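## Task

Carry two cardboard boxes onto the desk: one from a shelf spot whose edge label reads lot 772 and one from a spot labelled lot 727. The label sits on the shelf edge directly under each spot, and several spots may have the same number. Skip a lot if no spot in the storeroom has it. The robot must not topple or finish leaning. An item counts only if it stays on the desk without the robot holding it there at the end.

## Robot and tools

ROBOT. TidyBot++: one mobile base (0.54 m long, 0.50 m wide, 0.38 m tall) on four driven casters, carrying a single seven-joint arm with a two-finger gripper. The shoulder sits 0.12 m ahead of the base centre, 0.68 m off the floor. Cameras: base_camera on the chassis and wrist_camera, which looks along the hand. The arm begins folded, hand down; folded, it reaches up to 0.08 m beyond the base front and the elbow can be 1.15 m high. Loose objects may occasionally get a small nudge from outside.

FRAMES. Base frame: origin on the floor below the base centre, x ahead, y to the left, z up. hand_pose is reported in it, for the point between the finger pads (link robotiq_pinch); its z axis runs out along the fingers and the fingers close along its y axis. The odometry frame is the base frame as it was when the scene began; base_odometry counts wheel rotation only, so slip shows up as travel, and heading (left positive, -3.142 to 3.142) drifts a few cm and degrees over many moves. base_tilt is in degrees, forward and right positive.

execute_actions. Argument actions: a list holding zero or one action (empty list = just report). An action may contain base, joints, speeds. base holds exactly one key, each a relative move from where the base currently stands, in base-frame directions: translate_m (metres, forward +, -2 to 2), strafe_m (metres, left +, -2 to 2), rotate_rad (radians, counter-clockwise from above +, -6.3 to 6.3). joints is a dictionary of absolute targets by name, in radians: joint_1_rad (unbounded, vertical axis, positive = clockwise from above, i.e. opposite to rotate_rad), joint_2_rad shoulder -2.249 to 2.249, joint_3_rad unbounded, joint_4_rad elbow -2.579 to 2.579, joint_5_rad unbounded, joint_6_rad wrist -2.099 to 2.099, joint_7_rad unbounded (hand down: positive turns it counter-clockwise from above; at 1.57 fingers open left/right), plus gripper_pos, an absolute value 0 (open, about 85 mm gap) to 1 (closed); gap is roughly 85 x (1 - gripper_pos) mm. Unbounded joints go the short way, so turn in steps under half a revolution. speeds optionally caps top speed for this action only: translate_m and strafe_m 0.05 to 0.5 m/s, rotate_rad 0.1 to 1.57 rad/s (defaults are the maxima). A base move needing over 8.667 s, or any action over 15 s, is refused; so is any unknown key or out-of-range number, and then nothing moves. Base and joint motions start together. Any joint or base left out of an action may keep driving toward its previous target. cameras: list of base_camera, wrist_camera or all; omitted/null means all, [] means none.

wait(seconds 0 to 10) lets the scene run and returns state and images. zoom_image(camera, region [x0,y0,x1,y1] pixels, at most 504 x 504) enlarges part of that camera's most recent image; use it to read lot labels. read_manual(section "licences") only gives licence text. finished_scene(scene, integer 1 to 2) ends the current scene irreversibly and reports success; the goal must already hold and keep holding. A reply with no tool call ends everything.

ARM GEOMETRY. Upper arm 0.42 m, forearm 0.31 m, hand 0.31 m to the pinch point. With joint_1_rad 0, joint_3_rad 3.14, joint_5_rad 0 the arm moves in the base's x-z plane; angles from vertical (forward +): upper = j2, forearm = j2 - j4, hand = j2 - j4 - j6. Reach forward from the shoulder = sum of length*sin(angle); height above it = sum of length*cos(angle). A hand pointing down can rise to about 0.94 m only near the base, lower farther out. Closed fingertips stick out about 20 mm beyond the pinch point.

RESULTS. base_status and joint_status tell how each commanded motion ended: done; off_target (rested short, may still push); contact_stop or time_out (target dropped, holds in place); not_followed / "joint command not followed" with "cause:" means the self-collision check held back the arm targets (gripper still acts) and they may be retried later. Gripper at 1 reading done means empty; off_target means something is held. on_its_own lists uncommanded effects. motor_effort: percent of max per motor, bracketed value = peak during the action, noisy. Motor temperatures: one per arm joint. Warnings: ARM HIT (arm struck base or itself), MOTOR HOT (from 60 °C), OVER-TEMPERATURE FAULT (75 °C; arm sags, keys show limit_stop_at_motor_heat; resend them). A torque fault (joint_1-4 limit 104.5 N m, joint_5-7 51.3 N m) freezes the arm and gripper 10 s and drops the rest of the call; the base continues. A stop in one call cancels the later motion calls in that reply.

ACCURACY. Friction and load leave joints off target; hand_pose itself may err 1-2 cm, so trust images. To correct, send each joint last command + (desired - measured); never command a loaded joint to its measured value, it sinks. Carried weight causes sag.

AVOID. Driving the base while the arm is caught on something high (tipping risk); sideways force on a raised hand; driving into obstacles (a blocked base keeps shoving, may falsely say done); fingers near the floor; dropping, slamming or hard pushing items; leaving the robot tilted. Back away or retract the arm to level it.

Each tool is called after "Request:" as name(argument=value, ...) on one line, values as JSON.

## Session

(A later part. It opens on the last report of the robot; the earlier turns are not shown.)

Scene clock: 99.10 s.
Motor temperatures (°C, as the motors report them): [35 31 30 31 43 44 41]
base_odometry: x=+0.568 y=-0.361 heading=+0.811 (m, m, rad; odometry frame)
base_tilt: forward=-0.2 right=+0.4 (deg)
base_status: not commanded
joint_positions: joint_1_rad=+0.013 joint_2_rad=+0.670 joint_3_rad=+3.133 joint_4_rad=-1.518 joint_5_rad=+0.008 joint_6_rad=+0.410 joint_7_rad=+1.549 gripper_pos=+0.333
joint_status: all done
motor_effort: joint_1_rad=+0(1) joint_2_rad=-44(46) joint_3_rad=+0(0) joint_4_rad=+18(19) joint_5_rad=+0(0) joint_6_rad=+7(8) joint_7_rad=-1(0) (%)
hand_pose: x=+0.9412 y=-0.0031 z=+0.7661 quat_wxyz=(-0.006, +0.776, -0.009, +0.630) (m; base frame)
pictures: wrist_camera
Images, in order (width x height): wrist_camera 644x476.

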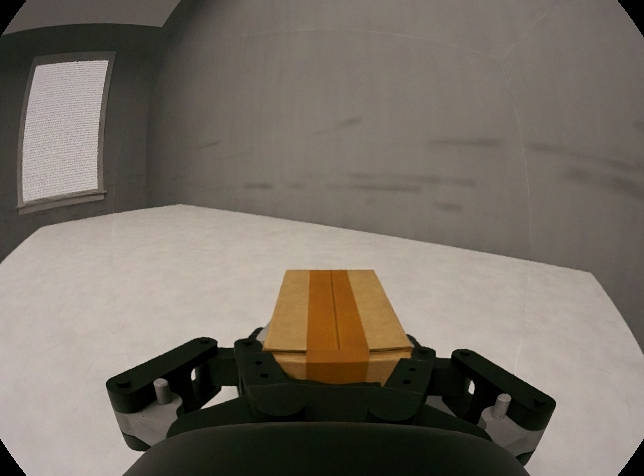

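Request:
execute_actions(actions=[{"joints":{"gripper_pos":0,"joint_2_rad":0.67}}], cameras=["wrist_camera"])

Request:
execute_actions(actions=[{"base":{"translate_m":-0.15},"joints":{"joint_2_rad":0.6},"speeds":{"translate_m":0.2}}], cameras=["wrist_camera"])

Request:
execute_actions(actions=[{"base":{"rotate_rad":0.76},"joints":{"joint_2_rad":-0.35,"joint_4_rad":-2.2,"joint_6_rad":0.25,"joint_1_rad":-0.5}}])

Scene clock: 103.53 s.
Motor temperatures (°C, as the motors report them): [35 31 30 31 43 44 41]
base_odometry: x=+0.568 y=-0.361 heading=+0.811 (m, m, rad; odometry frame)
base_tilt: forward=-0.1 right=+0.5 (deg)
base_status: not commanded
joint_positions: joint_1_rad=+0.013 joint_2_rad=+0.669 joint_3_rad=+3.133 joint_4_rad=-1.518 joint_5_rad=+0.008 joint_6_rad=+0.410 joint_7_rad=+1.549 gripper_pos=+0.000
joint_status: all done
motor_effort: joint_1_rad=+0(0) joint_2_rad=-45(46) joint_3_rad=+0(0) joint_4_rad=+18(19) joint_5_rad=+0(0) joint_6_rad=+7(8) joint_7_rad=+0(1) (%)
hand_pose: x=+0.9411 y=-0.0031 z=+0.7663 quat_wxyz=(-0.006, +0.776, -0.009, +0.630) (m; base frame)
pictures: wrist_camera
Images, in order (width x height): wrist_camera 644x476.

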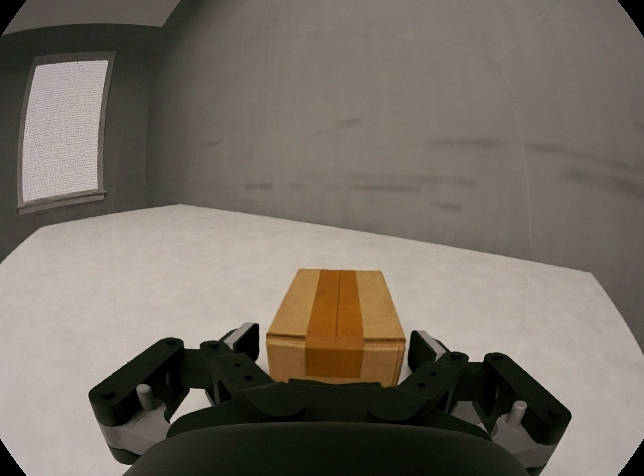

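Scene clock: 105.07 s.
Motor temperatures (°C, as the motors report them): [35 31 30 31 43 44 41]
base_odometry: x=+0.464 y=-0.470 heading=+0.811 (m, m, rad; odometry frame)
base_tilt: forward=-0.2 right=+0.5 (deg)
base_status: done
joint_positions: joint_1_rad=+0.014 joint_2_rad=+0.611 joint_3_rad=+3.133 joint_4_rad=-1.517 joint_5_rad=+0.008 joint_6_rad=+0.410 joint_7_rad=+1.549 gripper_pos=+0.000
joint_status: all done
motor_effort: joint_1_rad=-1(4) joint_2_rad=-44(49) joint_3_rad=+0(1) joint_4_rad=+19(20) joint_5_rad=+0(0) joint_6_rad=+7(9) joint_7_rad=+0(1) (%)
hand_pose: x=+0.9351 y=-0.0033 z=+0.8148 quat_wxyz=(-0.006, +0.757, -0.008, +0.653) (m; base frame)
pictures: wrist_camera
Images, in order (width x height): wrist_camera 644x476.

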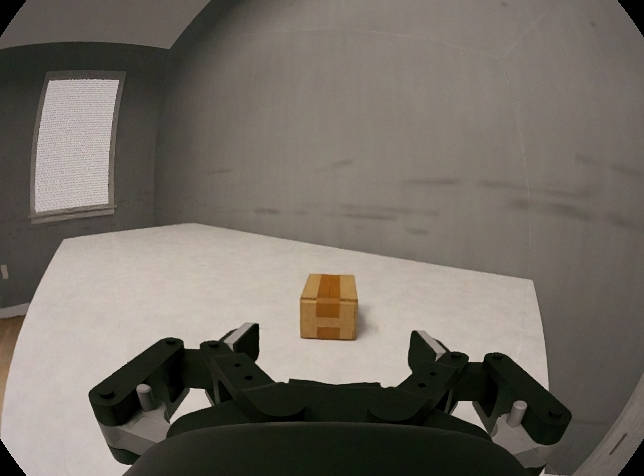

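Scene clock: 107.30 s.
Motor temperatures (°C, as the motors report them): [35 31 30 31 43 44 41]
base_odometry: x=+0.465 y=-0.470 heading=+1.571 (m, m, rad; odometry frame)
base_tilt: forward=-0.2 right=+0.5 (deg)
base_status: done
joint_positions: joint_1_rad=-0.485 joint_2_rad=-0.332 joint_3_rad=+3.124 joint_4_rad=-2.191 joint_5_rad=+0.008 joint_6_rad=+0.274 joint_7_rad=+1.549 gripper_pos=+0.000
joint_status: all done
motor_effort: joint_1_rad=+0(7) joint_2_rad=-10(46) joint_3_rad=+2(7) joint_4_rad=+21(21) joint_5_rad=+0(1) joint_6_rad=+8(8) joint_7_rad=+0(1) (%)
hand_pose: x=+0.5340 y=+0.2319 z=+0.9858 quat_wxyz=(-0.178, +0.690, +0.175, +0.679) (m; base frame)
pictures: base_camera, wrist_camera
Images, in order (width x height): base_camera 644x364, wrist_camera 644x476.

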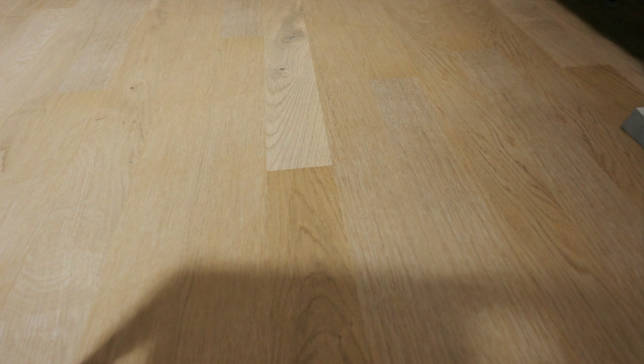

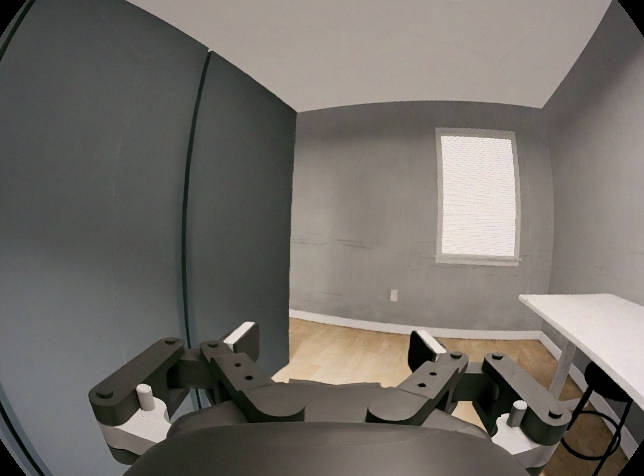

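Request:
execute_actions(actions=[{"base":{"rotate_rad":0.13}}], cameras=[])

Request:
execute_actions(actions=[{"base":{"translate_m":1.6},"joints":{"joint_1_rad":-1.0}}])

Scene clock: 109.60 s.
Motor temperatures (°C, as the motors report them): [35 31 30 31 43 44 41]
base_odometry: x=+0.465 y=-0.470 heading=+1.701 (m, m, rad; odometry frame)
base_tilt: forward=-0.1 right=+0.4 (deg)
base_status: done
joint_positions: joint_1_rad=-0.493 joint_2_rad=-0.332 joint_3_rad=+3.125 joint_4_rad=-2.191 joint_5_rad=+0.008 joint_6_rad=+0.274 joint_7_rad=+1.549 gripper_pos=+0.000
joint_status: not commanded
motor_effort: joint_1_rad=+0(2) joint_2_rad=-11(11) joint_3_rad=+2(3) joint_4_rad=+21(21) joint_5_rad=+0(1) joint_6_rad=+8(7) joint_7_rad=-1(1) (%)
hand_pose: x=+0.5323 y=+0.2349 z=+0.9858 quat_wxyz=(-0.180, +0.690, +0.177, +0.679) (m; base frame)
pictures: none
No camera images: the call's "cameras" was empty. Leave "cameras" out to get every camera's image.

Scene clock: 114.17 s.
Motor temperatures (°C, as the motors report them): [35 31 30 31 43 44 41]
base_odometry: x=+0.256 y=+1.117 heading=+1.701 (m, m, rad; odometry frame)
base_tilt: forward=-0.2 right=+0.4 (deg)
base_status: done
joint_positions: joint_1_rad=-0.987 joint_2_rad=-0.335 joint_3_rad=+3.125 joint_4_rad=-2.191 joint_5_rad=+0.008 joint_6_rad=+0.273 joint_7_rad=+1.549 gripper_pos=+0.000
joint_status: all done
motor_effort: joint_1_rad=+0(1) joint_2_rad=-10(12) joint_3_rad=+1(3) joint_4_rad=+21(22) joint_5_rad=+0(0) joint_6_rad=+8(8) joint_7_rad=-1(0) (%)
hand_pose: x=+0.3711 y=+0.4018 z=+0.9869 quat_wxyz=(-0.341, +0.625, +0.340, +0.615) (m; base frame)
pictures: base_camera, wrist_camera
Images, in order (width x height): base_camera 644x364, wrist_camera 644x476.

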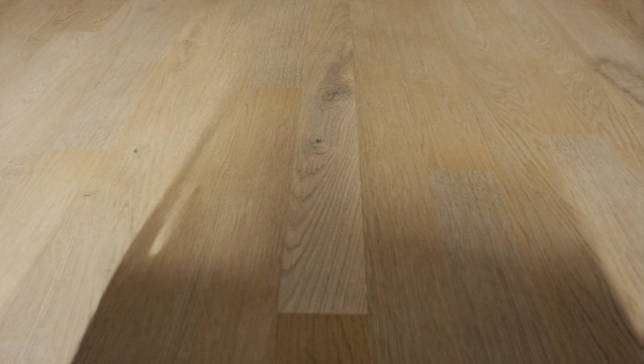

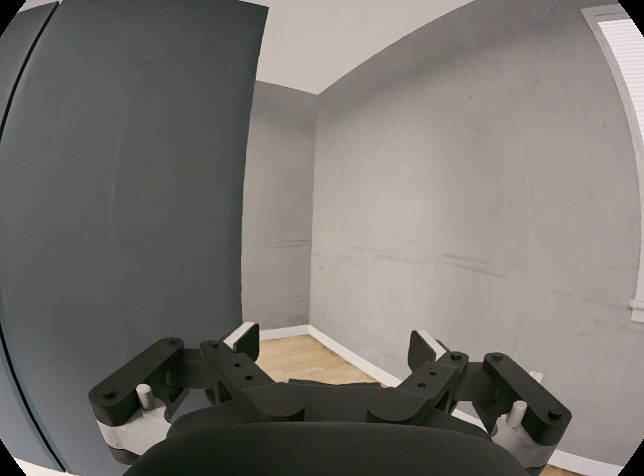

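Request:
execute_actions(actions=[{"base":{"translate_m":0.85},"joints":{"joint_1_rad":-1.62}}])

Scene clock: 118.93 s.
Motor temperatures (°C, as the motors report them): [35 31 30 31 43 44 41]
base_odometry: x=+0.144 y=+1.960 heading=+1.702 (m, m, rad; odometry frame)
base_tilt: forward=-0.2 right=+0.5 (deg)
base_status: done
joint_positions: joint_1_rad=-1.607 joint_2_rad=-0.335 joint_3_rad=+3.125 joint_4_rad=-2.191 joint_5_rad=+0.008 joint_6_rad=+0.273 joint_7_rad=+1.549 gripper_pos=+0.000
joint_status: all done
motor_effort: joint_1_rad=+0(0) joint_2_rad=-10(11) joint_3_rad=+1(3) joint_4_rad=+21(21) joint_5_rad=+0(0) joint_6_rad=+8(9) joint_7_rad=+0(0) (%)
hand_pose: x=+0.0907 y=+0.4734 z=+0.9869 quat_wxyz=(-0.512, +0.491, +0.514, +0.481) (m; base frame)
pictures: base_camera, wrist_camera
Images, in order (width x height): base_camera 644x364, wrist_camera 644x476.

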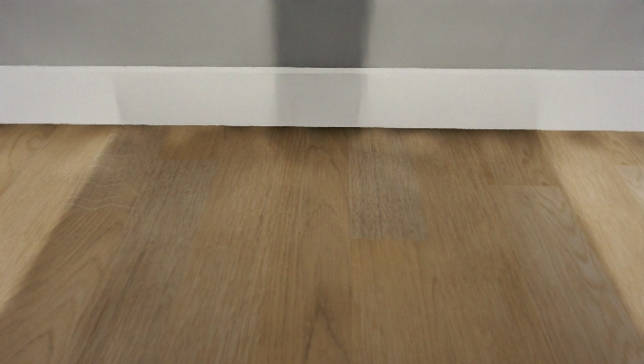

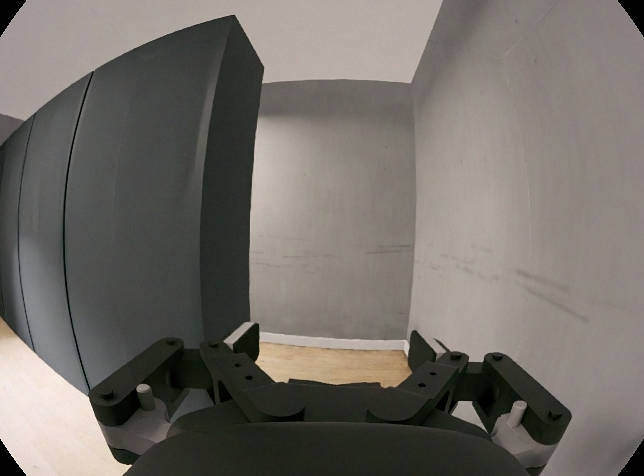

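Request:
execute_actions(actions=[{"base":{"translate_m":0.2}}], cameras=[])

Request:
execute_actions(actions=[{"base":{"strafe_m":1.0}}])

Scene clock: 123.50 s.
Motor temperatures (°C, as the motors report them): [35 31 30 31 43 44 41]
base_odometry: x=+0.118 y=+2.158 heading=+1.702 (m, m, rad; odometry frame)
base_tilt: forward=-0.2 right=+0.4 (deg)
base_status: done
joint_positions: joint_1_rad=-1.609 joint_2_rad=-0.335 joint_3_rad=+3.127 joint_4_rad=-2.191 joint_5_rad=+0.008 joint_6_rad=+0.273 joint_7_rad=+1.549 gripper_pos=+0.000
joint_status: not commanded
motor_effort: joint_1_rad=+0(2) joint_2_rad=-10(11) joint_3_rad=+1(3) joint_4_rad=+21(22) joint_5_rad=+0(0) joint_6_rad=+8(8) joint_7_rad=+0(1) (%)
hand_pose: x=+0.0912 y=+0.4735 z=+0.9869 quat_wxyz=(-0.512, +0.492, +0.514, +0.481) (m; base frame)
pictures: none
No camera images: the call's "cameras" was empty. Leave "cameras" out to get every camera's image.

Scene clock: 126.87 s.
Motor temperatures (°C, as the motors report them): [35 31 30 31 43 44 41]
base_odometry: x=-0.874 y=+2.028 heading=+1.702 (m, m, rad; odometry frame)
base_tilt: forward=-0.1 right=+0.3 (deg)
base_status: done
joint_positions: joint_1_rad=-1.609 joint_2_rad=-0.337 joint_3_rad=+3.127 joint_4_rad=-2.192 joint_5_rad=+0.008 joint_6_rad=+0.272 joint_7_rad=+1.549 gripper_pos=+0.000
joint_status: not commanded
motor_effort: joint_1_rad=-1(0) joint_2_rad=-10(13) joint_3_rad=+1(2) joint_4_rad=+21(22) joint_5_rad=+0(0) joint_6_rad=+8(8) joint_7_rad=-1(0) (%)
hand_pose: x=+0.0912 y=+0.4728 z=+0.9872 quat_wxyz=(-0.512, +0.492, +0.514, +0.481) (m; base frame)
pictures: base_camera, wrist_camera
Images, in order (width x height): base_camera 644x364, wrist_camera 644x476.

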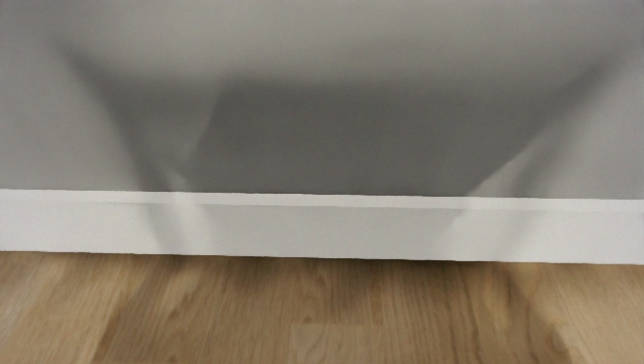

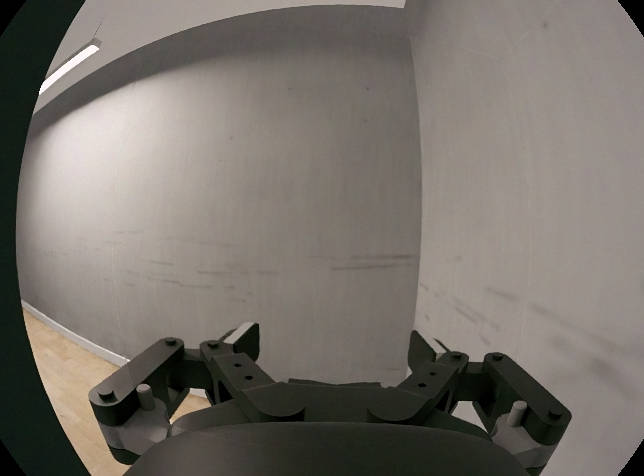

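Request:
execute_actions(actions=[{"base":{"strafe_m":0.7},"joints":{"joint_1_rad":-2.2}}], cameras=[])

Request:
execute_actions(actions=[{"base":{"strafe_m":0.35},"joints":{"joint_1_rad":-3.4}}])

Scene clock: 133.17 s.
Motor temperatures (°C, as the motors report them): [35 31 30 31 43 44 41]
base_odometry: x=-1.568 y=+1.936 heading=+1.702 (m, m, rad; odometry frame)
base_tilt: forward=-0.2 right=+0.4 (deg)
base_status: done
joint_positions: joint_1_rad=-2.187 joint_2_rad=-0.340 joint_3_rad=+3.127 joint_4_rad=-2.192 joint_5_rad=+0.008 joint_6_rad=+0.272 joint_7_rad=+1.549 gripper_pos=+0.000
joint_status: all done
motor_effort: joint_1_rad=-1(1) joint_2_rad=-10(13) joint_3_rad=+2(3) joint_4_rad=+21(22) joint_5_rad=+0(0) joint_6_rad=+8(8) joint_7_rad=+0(1) (%)
hand_pose: x=-0.1621 y=+0.3802 z=+0.9881 quat_wxyz=(-0.629, +0.324, +0.632, +0.316) (m; base frame)
pictures: none
No camera images: the call's "cameras" was empty. Leave "cameras" out to get every camera's image.

Scene clock: 135.63 s.
Motor temperatures (°C, as the motors report them): [35 31 30 31 43 44 41]
base_odometry: x=-1.915 y=+1.891 heading=+1.702 (m, m, rad; odometry frame)
base_tilt: forward=-0.2 right=+0.4 (deg)
base_status: done
joint_positions: joint_1_rad=-3.387 joint_2_rad=-0.341 joint_3_rad=+3.129 joint_4_rad=-2.192 joint_5_rad=+0.008 joint_6_rad=+0.272 joint_7_rad=+1.549 gripper_pos=+0.000
joint_status: all done
motor_effort: joint_1_rad=+0(1) joint_2_rad=-10(13) joint_3_rad=+1(1) joint_4_rad=+21(22) joint_5_rad=+0(0) joint_6_rad=+8(7) joint_7_rad=-1(1) (%)
hand_pose: x=-0.3371 y=-0.1238 z=+0.9885 quat_wxyz=(-0.698, -0.089, +0.705, -0.095) (m; base frame)
pictures: base_camera, wrist_camera
Images, in order (width x height): base_camera 644x364, wrist_camera 644x476.

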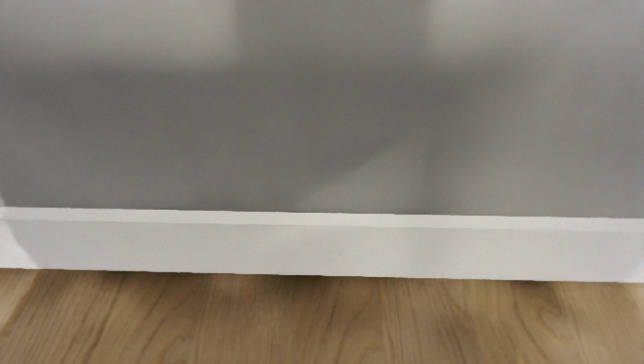

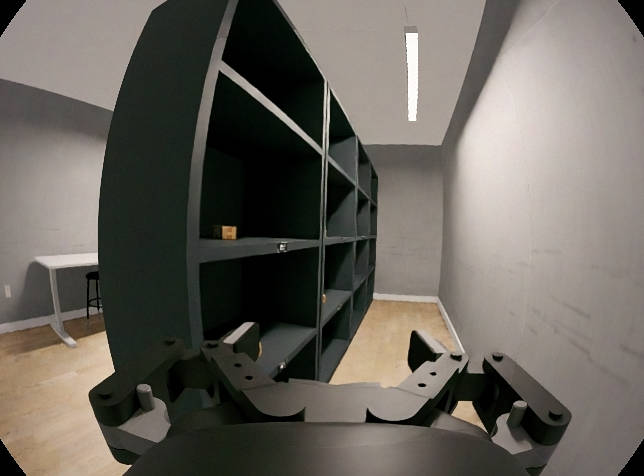

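Request:
execute_actions(actions=[{"base":{"rotate_rad":-0.03},"joints":{"joint_2_rad":-0.6,"joint_4_rad":-2.5,"joint_6_rad":0.15}}], cameras=[])

Request:
execute_actions(actions=[{"base":{"translate_m":-1.2},"joints":{"joint_1_rad":-4.5}}])

Scene clock: 140.20 s.
Motor temperatures (°C, as the motors report them): [35 31 30 31 43 44 41]
base_odometry: x=-1.915 y=+1.891 heading=+1.672 (m, m, rad; odometry frame)
base_tilt: forward=-0.2 right=+0.3 (deg)
base_status: done
joint_positions: joint_1_rad=-3.388 joint_2_rad=-0.580 joint_3_rad=+3.129 joint_4_rad=-2.494 joint_5_rad=+0.008 joint_6_rad=+0.172 joint_7_rad=+1.549 gripper_pos=+0.000
joint_status: all done
motor_effort: joint_1_rad=+0(1) joint_2_rad=-1(11) joint_3_rad=+2(2) joint_4_rad=+21(21) joint_5_rad=+0(0) joint_6_rad=+7(8) joint_7_rad=-1(1) (%)
hand_pose: x=-0.2400 y=-0.0977 z=+0.8752 quat_wxyz=(-0.639, -0.096, +0.759, -0.085) (m; base frame)
pictures: none
No camera images: the call's "cameras" was empty. Leave "cameras" out to get every camera's image.

Scene clock: 143.97 s.
Motor temperatures (°C, as the motors report them): [35 31 30 31 43 44 41]
base_odometry: x=-1.794 y=+0.697 heading=+1.672 (m, m, rad; odometry frame)
base_tilt: forward=-0.2 right=+0.5 (deg)
base_status: done
joint_positions: joint_1_rad=-4.487 joint_2_rad=-0.584 joint_3_rad=+3.129 joint_4_rad=-2.494 joint_5_rad=+0.008 joint_6_rad=+0.172 joint_7_rad=+1.549 gripper_pos=+0.000
joint_status: all done
motor_effort: joint_1_rad=+0(1) joint_2_rad=-1(2) joint_3_rad=+2(2) joint_4_rad=+21(21) joint_5_rad=+0(0) joint_6_rad=+8(8) joint_7_rad=+0(0) (%)
hand_pose: x=+0.0428 y=-0.3635 z=+0.8763 quat_wxyz=(-0.501, -0.477, +0.596, -0.407) (m; base frame)
pictures: base_camera, wrist_camera
Images, in order (width x height): base_camera 644x364, wrist_camera 644x476.

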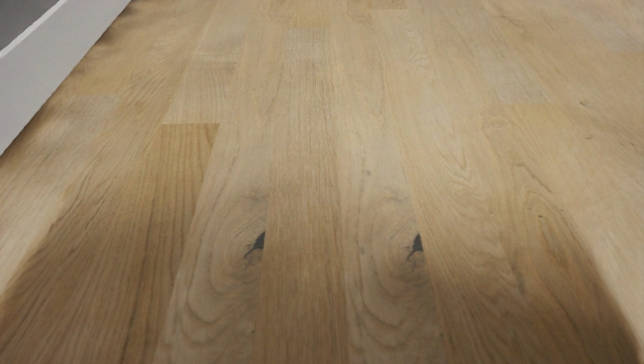

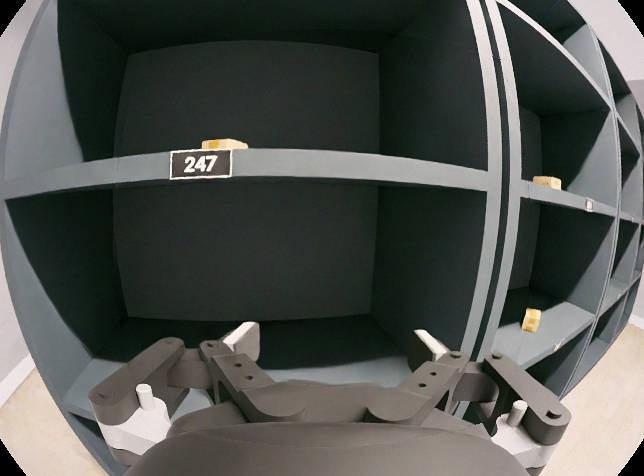

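Request:
execute_actions(actions=[{"base":{"translate_m":-0.3},"joints":{"joint_6_rad":-0.35,"joint_1_rad":-4.72}}], cameras=["wrist_camera"])

Scene clock: 147.23 s.
Motor temperatures (°C, as the motors report them): [35 31 30 31 43 44 41]
base_odometry: x=-1.764 y=+0.398 heading=+1.672 (m, m, rad; odometry frame)
base_tilt: forward=-0.1 right=+0.4 (deg)
base_status: done
joint_positions: joint_1_rad=-4.706 joint_2_rad=-0.584 joint_3_rad=+3.129 joint_4_rad=-2.495 joint_5_rad=+0.008 joint_6_rad=-0.332 joint_7_rad=+1.549 gripper_pos=+0.000
joint_status: all done
motor_effort: joint_1_rad=+0(0) joint_2_rad=+0(1) joint_3_rad=+2(3) joint_4_rad=+20(21) joint_5_rad=+0(0) joint_6_rad=+6(7) joint_7_rad=-1(0) (%)
hand_pose: x=+0.1214 y=-0.3076 z=+0.7336 quat_wxyz=(-0.307, -0.635, +0.639, -0.307) (m; base frame)
pictures: wrist_camera
Images, in order (width x height): wrist_camera 644x476.

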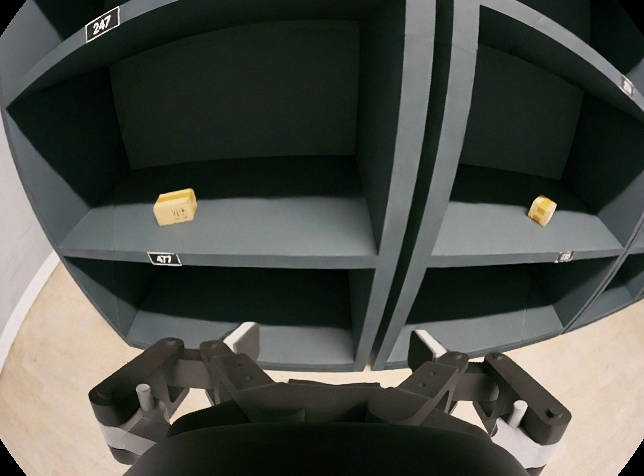

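Request:
execute_actions(actions=[{"base":{"translate_m":-0.9},"joints":{"joint_6_rad":-0.28}}], cameras=["wrist_camera"])

Scene clock: 151.73 s.
Motor temperatures (°C, as the motors report them): [35 31 30 31 43 44 41]
base_odometry: x=-1.674 y=-0.498 heading=+1.671 (m, m, rad; odometry frame)
base_tilt: forward=-0.3 right=+0.4 (deg)
base_status: done
joint_positions: joint_1_rad=-4.706 joint_2_rad=-0.584 joint_3_rad=+3.129 joint_4_rad=-2.495 joint_5_rad=+0.008 joint_6_rad=-0.300 joint_7_rad=+1.549 gripper_pos=+0.000
joint_status: all done
motor_effort: joint_1_rad=+0(0) joint_2_rad=+0(1) joint_3_rad=+2(3) joint_4_rad=+20(21) joint_5_rad=+0(0) joint_6_rad=+6(7) joint_7_rad=-1(0) (%)
hand_pose: x=+0.1215 y=-0.3138 z=+0.7416 quat_wxyz=(-0.317, -0.630, +0.634, -0.317) (m; base frame)
pictures: wrist_camera
Images, in order (width x height): wrist_camera 644x476.

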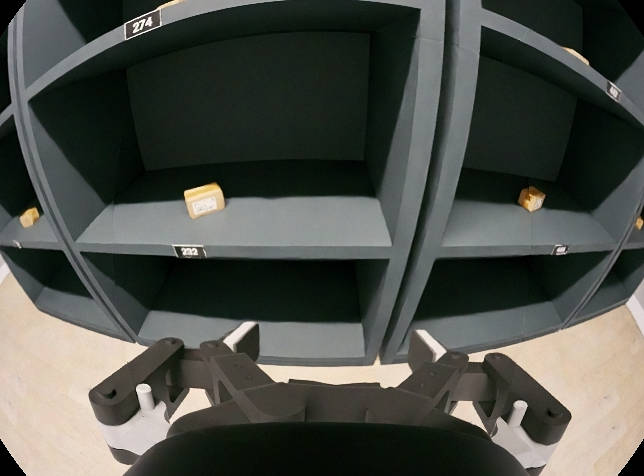

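Request:
execute_actions(actions=[{"base":{"translate_m":-1.05}}], cameras=["wrist_camera"])

Scene clock: 156.17 s.
Motor temperatures (°C, as the motors report them): [35 31 30 31 43 44 41]
base_odometry: x=-1.569 y=-1.542 heading=+1.671 (m, m, rad; odometry frame)
base_tilt: forward=-0.2 right=+0.5 (deg)
base_status: done
joint_positions: joint_1_rad=-4.706 joint_2_rad=-0.584 joint_3_rad=+3.129 joint_4_rad=-2.495 joint_5_rad=+0.008 joint_6_rad=-0.300 joint_7_rad=+1.549 gripper_pos=+0.000
joint_status: not commanded
motor_effort: joint_1_rad=+0(0) joint_2_rad=+0(1) joint_3_rad=+2(3) joint_4_rad=+20(20) joint_5_rad=+0(0) joint_6_rad=+6(6) joint_7_rad=+0(0) (%)
hand_pose: x=+0.1215 y=-0.3138 z=+0.7416 quat_wxyz=(-0.317, -0.630, +0.634, -0.317) (m; base frame)
pictures: wrist_camera
Images, in order (width x height): wrist_camera 644x476.

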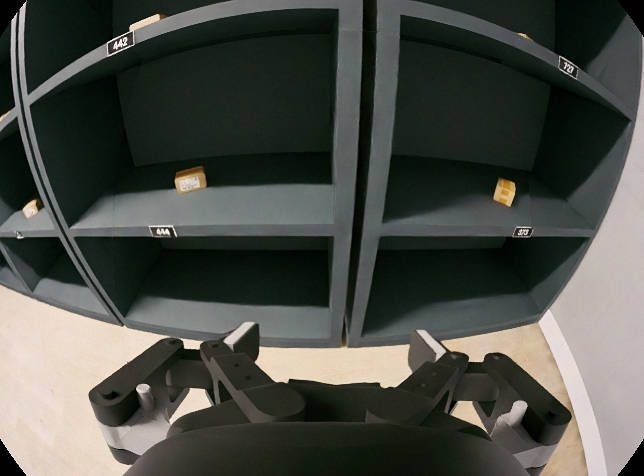

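Request:
execute_actions(actions=[{"base":{"translate_m":-0.45},"joints":{"joint_2_rad":-0.45,"joint_4_rad":-1.88,"joint_6_rad":-0.3}}])

Scene clock: 162.93 s.
Motor temperatures (°C, as the motors report them): [35 31 30 31 43 44 41]
base_odometry: x=-1.524 y=-1.988 heading=+1.672 (m, m, rad; odometry frame)
base_tilt: forward=-0.2 right=+0.5 (deg)
base_status: translate_m time_out (by the wheels' count: -0.448 of -0.450)
joint_positions: joint_1_rad=-4.707 joint_2_rad=-0.471 joint_3_rad=+3.130 joint_4_rad=-1.887 joint_5_rad=+0.008 joint_6_rad=-0.300 joint_7_rad=+1.549 gripper_pos=+0.000
joint_status: all done
motor_effort: joint_1_rad=-1(4) joint_2_rad=-7(11) joint_3_rad=+1(5) joint_4_rad=+22(23) joint_5_rad=+0(1) joint_6_rad=+8(8) joint_7_rad=+0(1) (%)
hand_pose: x=+0.1239 y=-0.4275 z=+1.0601 quat_wxyz=(-0.460, -0.533, +0.537, -0.465) (m; base frame)
pictures: base_camera, wrist_camera
Images, in order (width x height): base_camera 644x364, wrist_camera 644x476.

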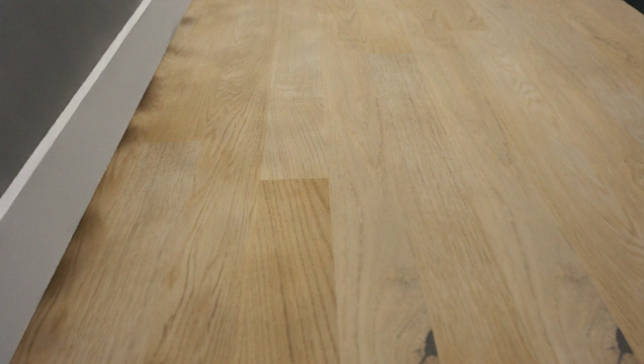

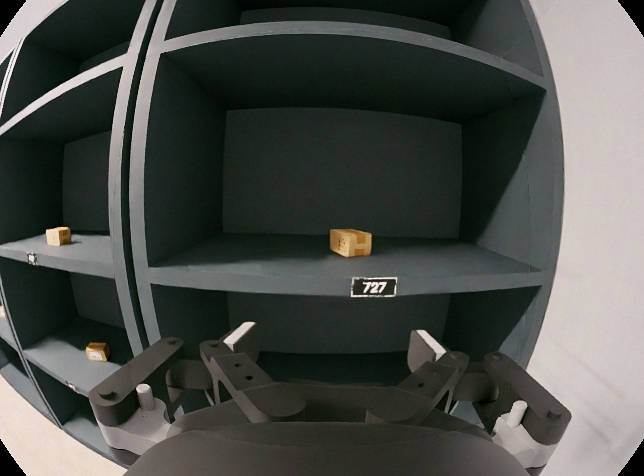

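Request:
execute_actions(actions=[{"base":{"strafe_m":-0.12}}])

Request:
zoom_image(camera="wrist_camera", region=[290, 200, 430, 320])

Scene clock: 165.80 s.
Motor temperatures (°C, as the motors report them): [35 31 30 31 43 44 41]
base_odometry: x=-1.404 y=-1.976 heading=+1.672 (m, m, rad; odometry frame)
base_tilt: forward=-0.2 right=+0.5 (deg)
base_status: done
joint_positions: joint_1_rad=-4.708 joint_2_rad=-0.457 joint_3_rad=+3.130 joint_4_rad=-1.887 joint_5_rad=+0.008 joint_6_rad=-0.300 joint_7_rad=+1.549 gripper_pos=+0.000
joint_status: not commanded
motor_effort: joint_1_rad=+0(0) joint_2_rad=-6(10) joint_3_rad=+2(2) joint_4_rad=+22(22) joint_5_rad=+0(0) joint_6_rad=+8(8) joint_7_rad=+0(1) (%)
hand_pose: x=+0.1239 y=-0.4330 z=+1.0540 quat_wxyz=(-0.456, -0.537, +0.540, -0.461) (m; base frame)
pictures: base_camera, wrist_camera
Images, in order (width x height): base_camera 644x364, wrist_camera 644x476.

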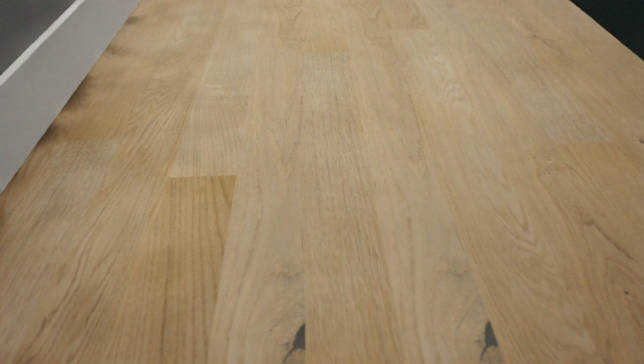

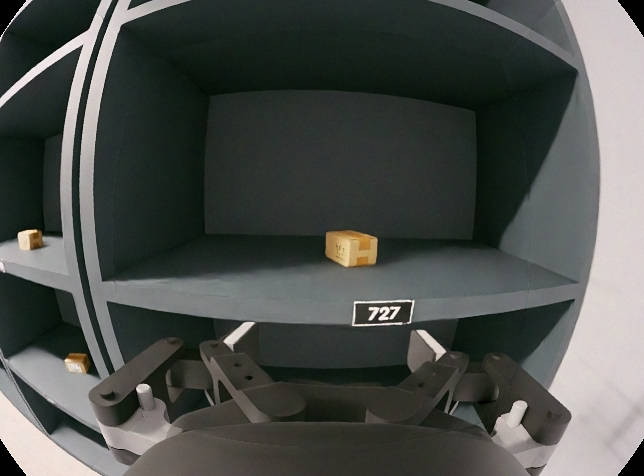

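Region (290, 200, 430, 320) of wrist_camera's 644x476 image, scaled by 3.600; it fills the top 432 rows of this view, and the rest is white.

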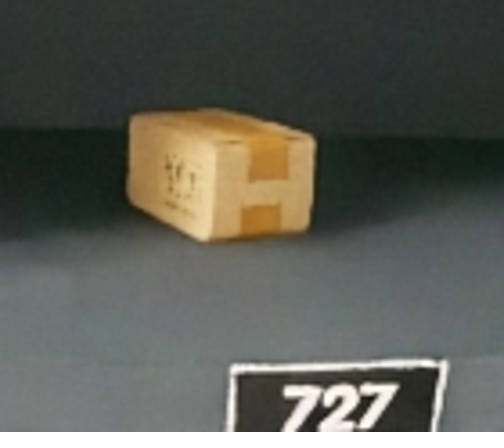

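Request:
execute_actions(actions=[{"base":{"strafe_m":-0.11},"joints":{"joint_2_rad":-0.5,"joint_4_rad":-2.45,"joint_6_rad":-0.8}}], cameras=[])

Request:
execute_actions(actions=[{"base":{"translate_m":0.08}}], cameras=[])

Request:
execute_actions(actions=[{"base":{"rotate_rad":3.12},"joints":{"joint_1_rad":-2.06},"speeds":{"rotate_rad":1.0}}])

Scene clock: 179.30 s.
Motor temperatures (°C, as the motors report them): [35 31 30 31 43 44 41]
base_odometry: x=-1.295 y=-1.965 heading=+1.672 (m, m, rad; odometry frame)
base_tilt: forward=-0.1 right=+0.4 (deg)
base_status: done
joint_positions: joint_1_rad=-4.708 joint_2_rad=-0.476 joint_3_rad=+3.130 joint_4_rad=-2.443 joint_5_rad=+0.008 joint_6_rad=-0.779 joint_7_rad=+1.549 gripper_pos=+0.000
joint_status: all done
motor_effort: joint_1_rad=+0(0) joint_2_rad=-1(10) joint_3_rad=+2(2) joint_4_rad=+17(22) joint_5_rad=+0(0) joint_6_rad=+3(7) joint_7_rad=+0(1) (%)
hand_pose: x=+0.1195 y=-0.2171 z=+0.6473 quat_wxyz=(-0.141, -0.690, +0.697, -0.137) (m; base frame)
pictures: none
No camera images: the call's "cameras" was empty. Leave "cameras" out to get every camera's image.

Scene clock: 180.47 s.
Motor temperatures (°C, as the motors report them): [35 31 30 31 43 44 41]
base_odometry: x=-1.303 y=-1.885 heading=+1.672 (m, m, rad; odometry frame)
base_tilt: forward=-0.2 right=+0.4 (deg)
base_status: done
joint_positions: joint_1_rad=-4.708 joint_2_rad=-0.476 joint_3_rad=+3.130 joint_4_rad=-2.443 joint_5_rad=+0.008 joint_6_rad=-0.779 joint_7_rad=+1.549 gripper_pos=+0.000
joint_status: not commanded
motor_effort: joint_1_rad=+0(0) joint_2_rad=-1(1) joint_3_rad=+2(3) joint_4_rad=+17(17) joint_5_rad=+0(0) joint_6_rad=+3(2) joint_7_rad=-1(0) (%)
hand_pose: x=+0.1195 y=-0.2171 z=+0.6474 quat_wxyz=(-0.142, -0.690, +0.697, -0.137) (m; base frame)
pictures: none
No camera images: the call's "cameras" was empty. Leave "cameras" out to get every camera's image.

Scene clock: 184.50 s.
Motor temperatures (°C, as the motors report them): [35 31 30 31 43 44 41]
base_odometry: x=-1.303 y=-1.885 heading=-1.491 (m, m, rad; odometry frame)
base_tilt: forward=-0.2 right=+0.5 (deg)
base_status: done
joint_positions: joint_1_rad=-2.076 joint_2_rad=-0.477 joint_3_rad=+3.130 joint_4_rad=-2.443 joint_5_rad=+0.008 joint_6_rad=-0.779 joint_7_rad=+1.549 gripper_pos=+0.000
joint_status: all done
motor_effort: joint_1_rad=-1(0) joint_2_rad=-1(2) joint_3_rad=+2(2) joint_4_rad=+17(17) joint_5_rad=+0(0) joint_6_rad=+2(2) joint_7_rad=+0(0) (%)
hand_pose: x=+0.0126 y=+0.1893 z=+0.6474 quat_wxyz=(-0.168, +0.501, +0.843, +0.102) (m; base frame)
pictures: base_camera, wrist_camera
Images, in order (width x height): base_camera 644x364, wrist_camera 644x476.

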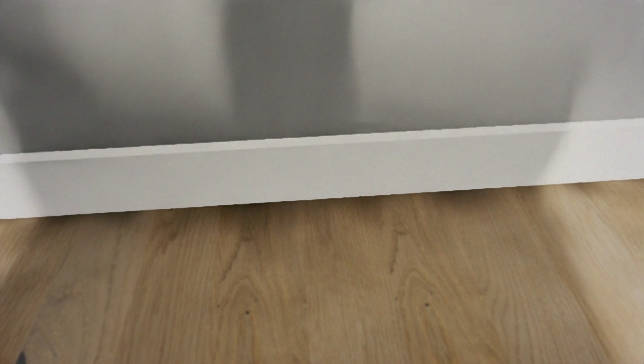

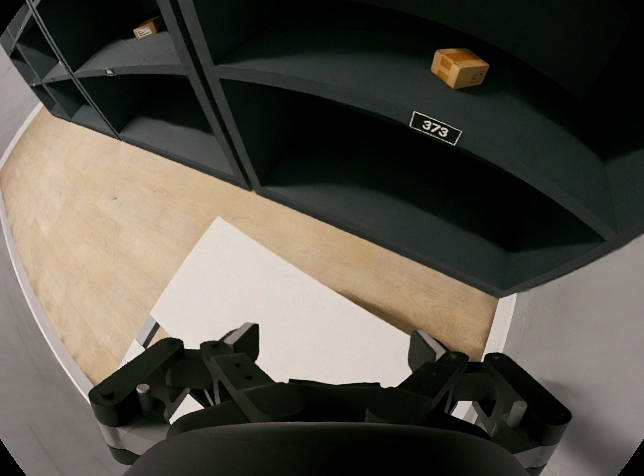

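Request:
execute_actions(actions=[{"base":{"rotate_rad":0.09},"joints":{"joint_2_rad":-0.52,"joint_4_rad":-1.9,"joint_6_rad":-0.33}}], cameras=[])

Request:
execute_actions(actions=[{"base":{"translate_m":0.17},"speeds":{"translate_m":0.2}}])

Scene clock: 189.73 s.
Motor temperatures (°C, as the motors report them): [35 31 30 31 43 44 41]
base_odometry: x=-1.303 y=-1.885 heading=-1.402 (m, m, rad; odometry frame)
base_tilt: forward=-0.2 right=+0.4 (deg)
base_status: done
joint_positions: joint_1_rad=-2.074 joint_2_rad=-0.497 joint_3_rad=+3.130 joint_4_rad=-1.906 joint_5_rad=+0.008 joint_6_rad=-0.350 joint_7_rad=+1.549 gripper_pos=+0.000
joint_status: all done
motor_effort: joint_1_rad=+0(0) joint_2_rad=-5(5) joint_3_rad=+2(2) joint_4_rad=+22(23) joint_5_rad=+0(0) joint_6_rad=+8(8) joint_7_rad=+0(0) (%)
hand_pose: x=-0.0871 y=+0.3605 z=+1.0442 quat_wxyz=(-0.551, +0.392, +0.663, +0.321) (m; base frame)
pictures: none
No camera images: the call's "cameras" was empty. Leave "cameras" out to get every camera's image.

Scene clock: 191.37 s.
Motor temperatures (°C, as the motors report them): [35 31 30 31 43 44 41]
base_odometry: x=-1.274 y=-2.053 heading=-1.401 (m, m, rad; odometry frame)
base_tilt: forward=-0.2 right=+0.5 (deg)
base_status: done
joint_positions: joint_1_rad=-2.074 joint_2_rad=-0.501 joint_3_rad=+3.130 joint_4_rad=-1.906 joint_5_rad=+0.008 joint_6_rad=-0.350 joint_7_rad=+1.549 gripper_pos=+0.000
joint_status: not commanded
motor_effort: joint_1_rad=+0(0) joint_2_rad=-5(8) joint_3_rad=+2(4) joint_4_rad=+22(22) joint_5_rad=+0(0) joint_6_rad=+8(8) joint_7_rad=-1(0) (%)
hand_pose: x=-0.0863 y=+0.3595 z=+1.0457 quat_wxyz=(-0.552, +0.392, +0.662, +0.321) (m; base frame)
pictures: base_camera, wrist_camera
Images, in order (width x height): base_camera 644x364, wrist_camera 644x476.

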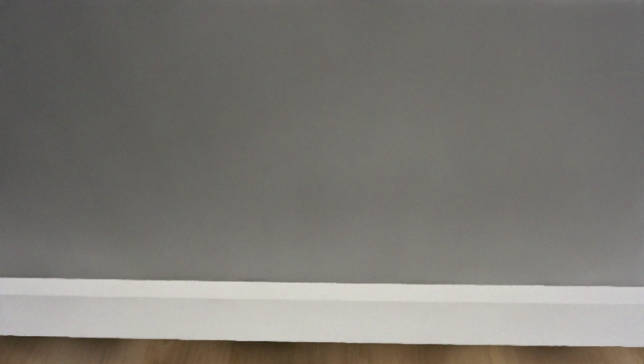

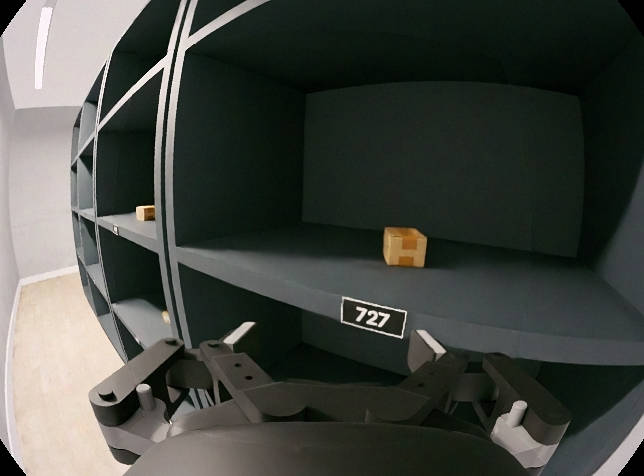

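Request:
execute_actions(actions=[{"base":{"strafe_m":0.1},"joints":{"joint_1_rad":-1.945,"joint_6_rad":-0.29},"speeds":{"strafe_m":0.1}}], cameras=["wrist_camera"])

Scene clock: 196.53 s.
Motor temperatures (°C, as the motors report them): [35 31 30 31 43 44 41]
base_odometry: x=-1.175 y=-2.036 heading=-1.401 (m, m, rad; odometry frame)
base_tilt: forward=-0.1 right=+0.5 (deg)
base_status: done
joint_positions: joint_1_rad=-1.957 joint_2_rad=-0.506 joint_3_rad=+3.130 joint_4_rad=-1.906 joint_5_rad=+0.008 joint_6_rad=-0.313 joint_7_rad=+1.549 gripper_pos=+0.000
joint_status: all done
motor_effort: joint_1_rad=+0(1) joint_2_rad=-5(8) joint_3_rad=+2(4) joint_4_rad=+22(22) joint_5_rad=+0(0) joint_6_rad=+8(7) joint_7_rad=-1(0) (%)
hand_pose: x=-0.0431 y=+0.3809 z=+1.0590 quat_wxyz=(-0.546, +0.422, +0.627, +0.362) (m; base frame)
pictures: wrist_camera
Images, in order (width x height): wrist_camera 644x476.

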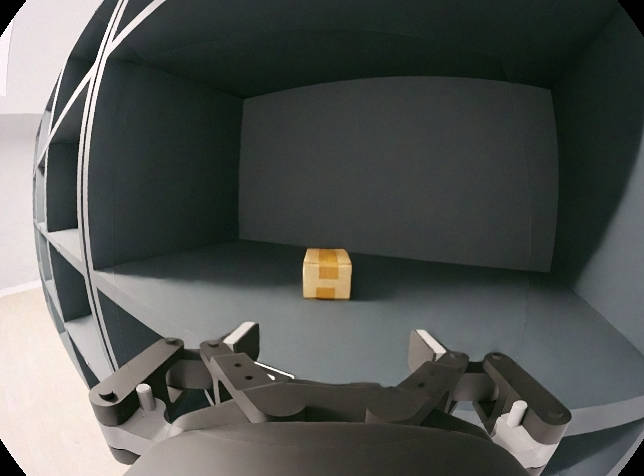

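Request:
execute_actions(actions=[{"joints":{"joint_1_rad":-1.99,"joint_2_rad":-0.075,"joint_4_rad":-1.605,"joint_6_rad":-0.265}}], cameras=["wrist_camera"])

Scene clock: 202.17 s.
Motor temperatures (°C, as the motors report them): [35 31 30 31 43 44 41]
base_odometry: x=-1.175 y=-2.036 heading=-1.401 (m, m, rad; odometry frame)
base_tilt: forward=-0.2 right=+0.4 (deg)
base_status: not commanded
joint_positions: joint_1_rad=-1.974 joint_2_rad=-0.083 joint_3_rad=+3.130 joint_4_rad=-1.618 joint_5_rad=+0.008 joint_6_rad=-0.290 joint_7_rad=+1.549 gripper_pos=+0.000
joint_status: all done
motor_effort: joint_1_rad=+0(0) joint_2_rad=-20(23) joint_3_rad=+1(2) joint_4_rad=+22(22) joint_5_rad=+0(0) joint_6_rad=+7(8) joint_7_rad=+0(0) (%)
hand_pose: x=-0.1156 y=+0.5308 z=+1.0339 quat_wxyz=(-0.514, +0.437, +0.659, +0.332) (m; base frame)
pictures: wrist_camera
Images, in order (width x height): wrist_camera 644x476.

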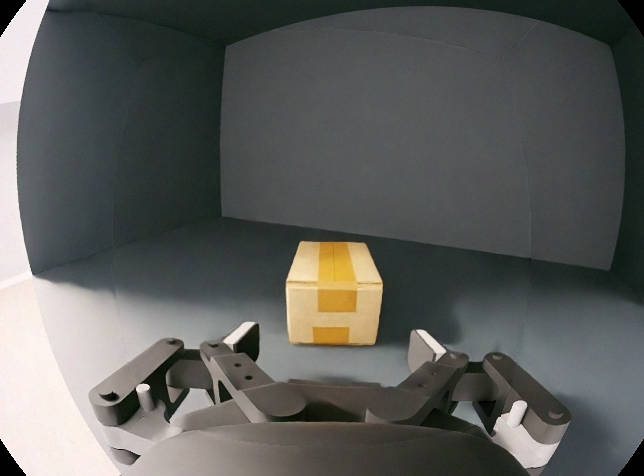

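Centered. Extend to ~0.66.

Request:
execute_actions(actions=[{"joints":{"joint_2_rad":0.115,"joint_4_rad":-1.41}}], cameras=["wrist_camera"])

Scene clock: 204.70 s.
Motor temperatures (°C, as the motors report them): [35 31 30 31 43 44 41]
base_odometry: x=-1.175 y=-2.036 heading=-1.401 (m, m, rad; odometry frame)
base_tilt: forward=-0.2 right=+0.5 (deg)
base_status: not commanded
joint_positions: joint_1_rad=-1.974 joint_2_rad=+0.105 joint_3_rad=+3.130 joint_4_rad=-1.420 joint_5_rad=+0.008 joint_6_rad=-0.287 joint_7_rad=+1.549 gripper_pos=+0.000
joint_status: all done
motor_effort: joint_1_rad=+0(0) joint_2_rad=-28(31) joint_3_rad=+1(1) joint_4_rad=+22(23) joint_5_rad=+0(0) joint_6_rad=+8(8) joint_7_rad=-1(0) (%)
hand_pose: x=-0.1470 y=+0.6042 z=+1.0406 quat_wxyz=(-0.519, +0.436, +0.655, +0.334) (m; base frame)
pictures: wrist_camera
Images, in order (width x height): wrist_camera 644x476.

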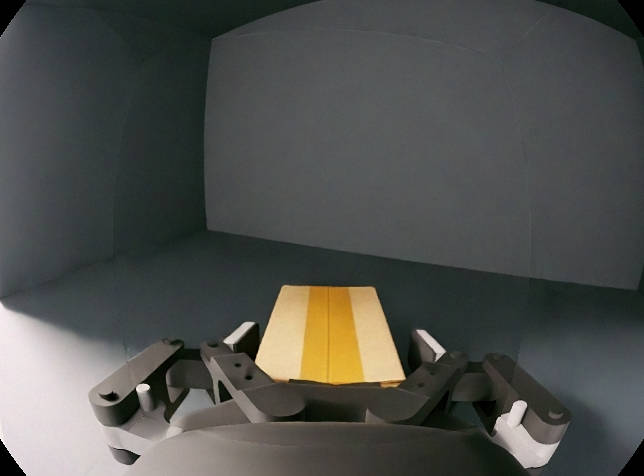

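A bit high; lower slightly, then grip.

Request:
execute_actions(actions=[{"joints":{"joint_6_rad":-0.345}}], cameras=[])

Request:
execute_actions(actions=[{"joints":{"gripper_pos":1}}], cameras=[])

Request:
execute_actions(actions=[{"joints":{"joint_2_rad":0.03}}], cameras=["wrist_camera"])

Scene clock: 209.37 s.
Motor temperatures (°C, as the motors report them): [35 31 30 31 43 44 41]
base_odometry: x=-1.175 y=-2.036 heading=-1.401 (m, m, rad; odometry frame)
base_tilt: forward=-0.1 right=+0.4 (deg)
base_status: not commanded
joint_positions: joint_1_rad=-1.974 joint_2_rad=+0.105 joint_3_rad=+3.130 joint_4_rad=-1.419 joint_5_rad=+0.008 joint_6_rad=-0.326 joint_7_rad=+1.549 gripper_pos=+0.000
joint_status: all done
motor_effort: joint_1_rad=+0(0) joint_2_rad=-28(29) joint_3_rad=+1(1) joint_4_rad=+22(23) joint_5_rad=+0(0) joint_6_rad=+7(9) joint_7_rad=+0(0) (%)
hand_pose: x=-0.1457 y=+0.6014 z=+1.0296 quat_wxyz=(-0.506, +0.442, +0.665, +0.326) (m; base frame)
pictures: none
No camera images: the call's "cameras" was empty. Leave "cameras" out to get every camera's image.

Scene clock: 210.47 s.
Motor temperatures (°C, as the motors report them): [35 31 30 31 43 44 41]
base_odometry: x=-1.175 y=-2.036 heading=-1.401 (m, m, rad; odometry frame)
base_tilt: forward=-0.1 right=+0.4 (deg)
base_status: not commanded
joint_positions: joint_1_rad=-1.974 joint_2_rad=+0.105 joint_3_rad=+3.130 joint_4_rad=-1.418 joint_5_rad=+0.008 joint_6_rad=-0.326 joint_7_rad=+1.549 gripper_pos=+0.346
joint_status: gripper_pos off_target (ended at +0.346, target +1.000)
motor_effort: joint_1_rad=+0(1) joint_2_rad=-28(30) joint_3_rad=+1(2) joint_4_rad=+22(23) joint_5_rad=+0(0) joint_6_rad=+7(8) joint_7_rad=+0(0) (%)
hand_pose: x=-0.1461 y=+0.6014 z=+1.0302 quat_wxyz=(-0.507, +0.442, +0.665, +0.326) (m; base frame)
pictures: none
No camera images: the call's "cameras" was empty. Leave "cameras" out to get every camera's image.

Scene clock: 211.47 s.
Motor temperatures (°C, as the motors report them): [35 31 30 31 43 44 41]
base_odometry: x=-1.175 y=-2.036 heading=-1.401 (m, m, rad; odometry frame)
base_tilt: forward=-0.2 right=+0.4 (deg)
base_status: not commanded
joint_positions: joint_1_rad=-1.974 joint_2_rad=+0.050 joint_3_rad=+3.130 joint_4_rad=-1.418 joint_5_rad=+0.008 joint_6_rad=-0.328 joint_7_rad=+1.549 gripper_pos=+0.346
joint_status: all done
motor_effort: joint_1_rad=+0(0) joint_2_rad=-27(32) joint_3_rad=+1(1) joint_4_rad=+23(24) joint_5_rad=+0(0) joint_6_rad=+9(9) joint_7_rad=+0(1) (%)
hand_pose: x=-0.1382 y=+0.5829 z=+1.0649 quat_wxyz=(-0.524, +0.433, +0.652, +0.337) (m; base frame)
pictures: wrist_camera
Images, in order (width x height): wrist_camera 644x476.

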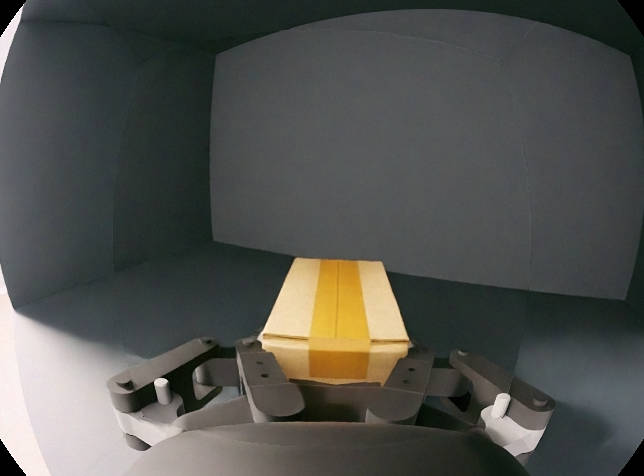

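Request:
execute_actions(actions=[{"base":{"strafe_m":-0.13},"joints":{"joint_2_rad":-0.6,"joint_4_rad":-1.97}}], cameras=[])

Request:
execute_actions(actions=[{"base":{"translate_m":-0.2},"joints":{"joint_1_rad":-3.15,"joint_2_rad":-0.35,"joint_4_rad":-2.1,"joint_6_rad":0.0}}])

Scene clock: 218.20 s.
Motor temperatures (°C, as the motors report them): [35 31 30 31 43 44 41]
base_odometry: x=-1.303 y=-2.058 heading=-1.401 (m, m, rad; odometry frame)
base_tilt: forward=-0.2 right=+0.5 (deg)
base_status: done
joint_positions: joint_1_rad=-1.979 joint_2_rad=-0.575 joint_3_rad=+3.130 joint_4_rad=-1.969 joint_5_rad=+0.008 joint_6_rad=-0.329 joint_7_rad=+1.549 gripper_pos=+0.346
joint_status: all done
motor_effort: joint_1_rad=+0(3) joint_2_rad=-3(32) joint_3_rad=+2(1) joint_4_rad=+23(24) joint_5_rad=+0(1) joint_6_rad=+9(9) joint_7_rad=+0(0) (%)
hand_pose: x=-0.0412 y=+0.3536 z=+1.0430 quat_wxyz=(-0.547, +0.417, +0.634, +0.354) (m; base frame)
pictures: none
No camera images: the call's "cameras" was empty. Leave "cameras" out to get every camera's image.

Scene clock: 220.63 s.
Motor temperatures (°C, as the motors report them): [35 31 30 32 43 44 41]
base_odometry: x=-1.337 y=-1.861 heading=-1.401 (m, m, rad; odometry frame)
base_tilt: forward=-0.2 right=+0.4 (deg)
base_status: done
joint_positions: joint_1_rad=-3.137 joint_2_rad=-0.369 joint_3_rad=+3.130 joint_4_rad=-2.094 joint_5_rad=+0.008 joint_6_rad=-0.032 joint_7_rad=+1.549 gripper_pos=+0.346
joint_status: all done
motor_effort: joint_1_rad=+0(2) joint_2_rad=-10(11) joint_3_rad=+2(3) joint_4_rad=+23(24) joint_5_rad=+0(0) joint_6_rad=+9(9) joint_7_rad=-1(0) (%)
hand_pose: x=-0.3457 y=-0.0055 z=+0.9686 quat_wxyz=(-0.639, +0.001, +0.770, -0.005) (m; base frame)
pictures: base_camera, wrist_camera
Images, in order (width x height): base_camera 644x364, wrist_camera 644x476.

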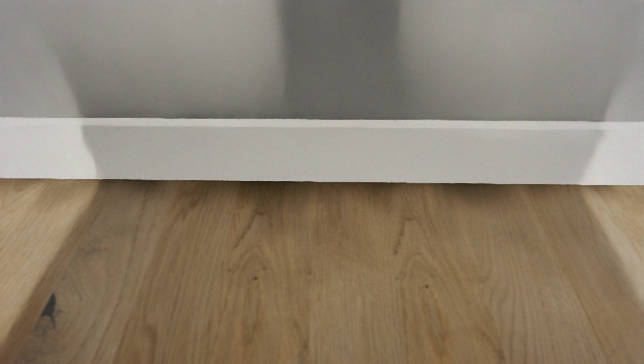

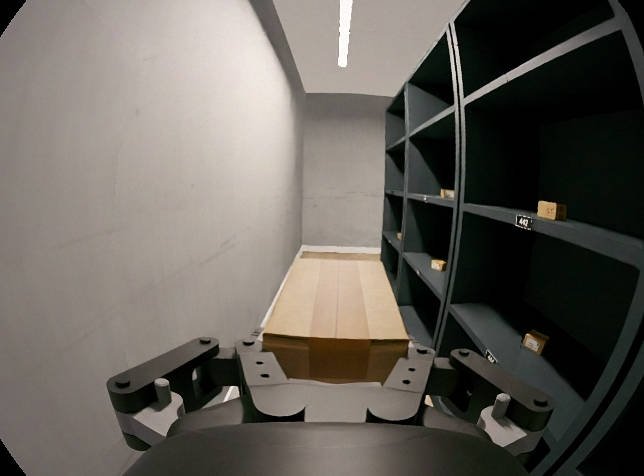

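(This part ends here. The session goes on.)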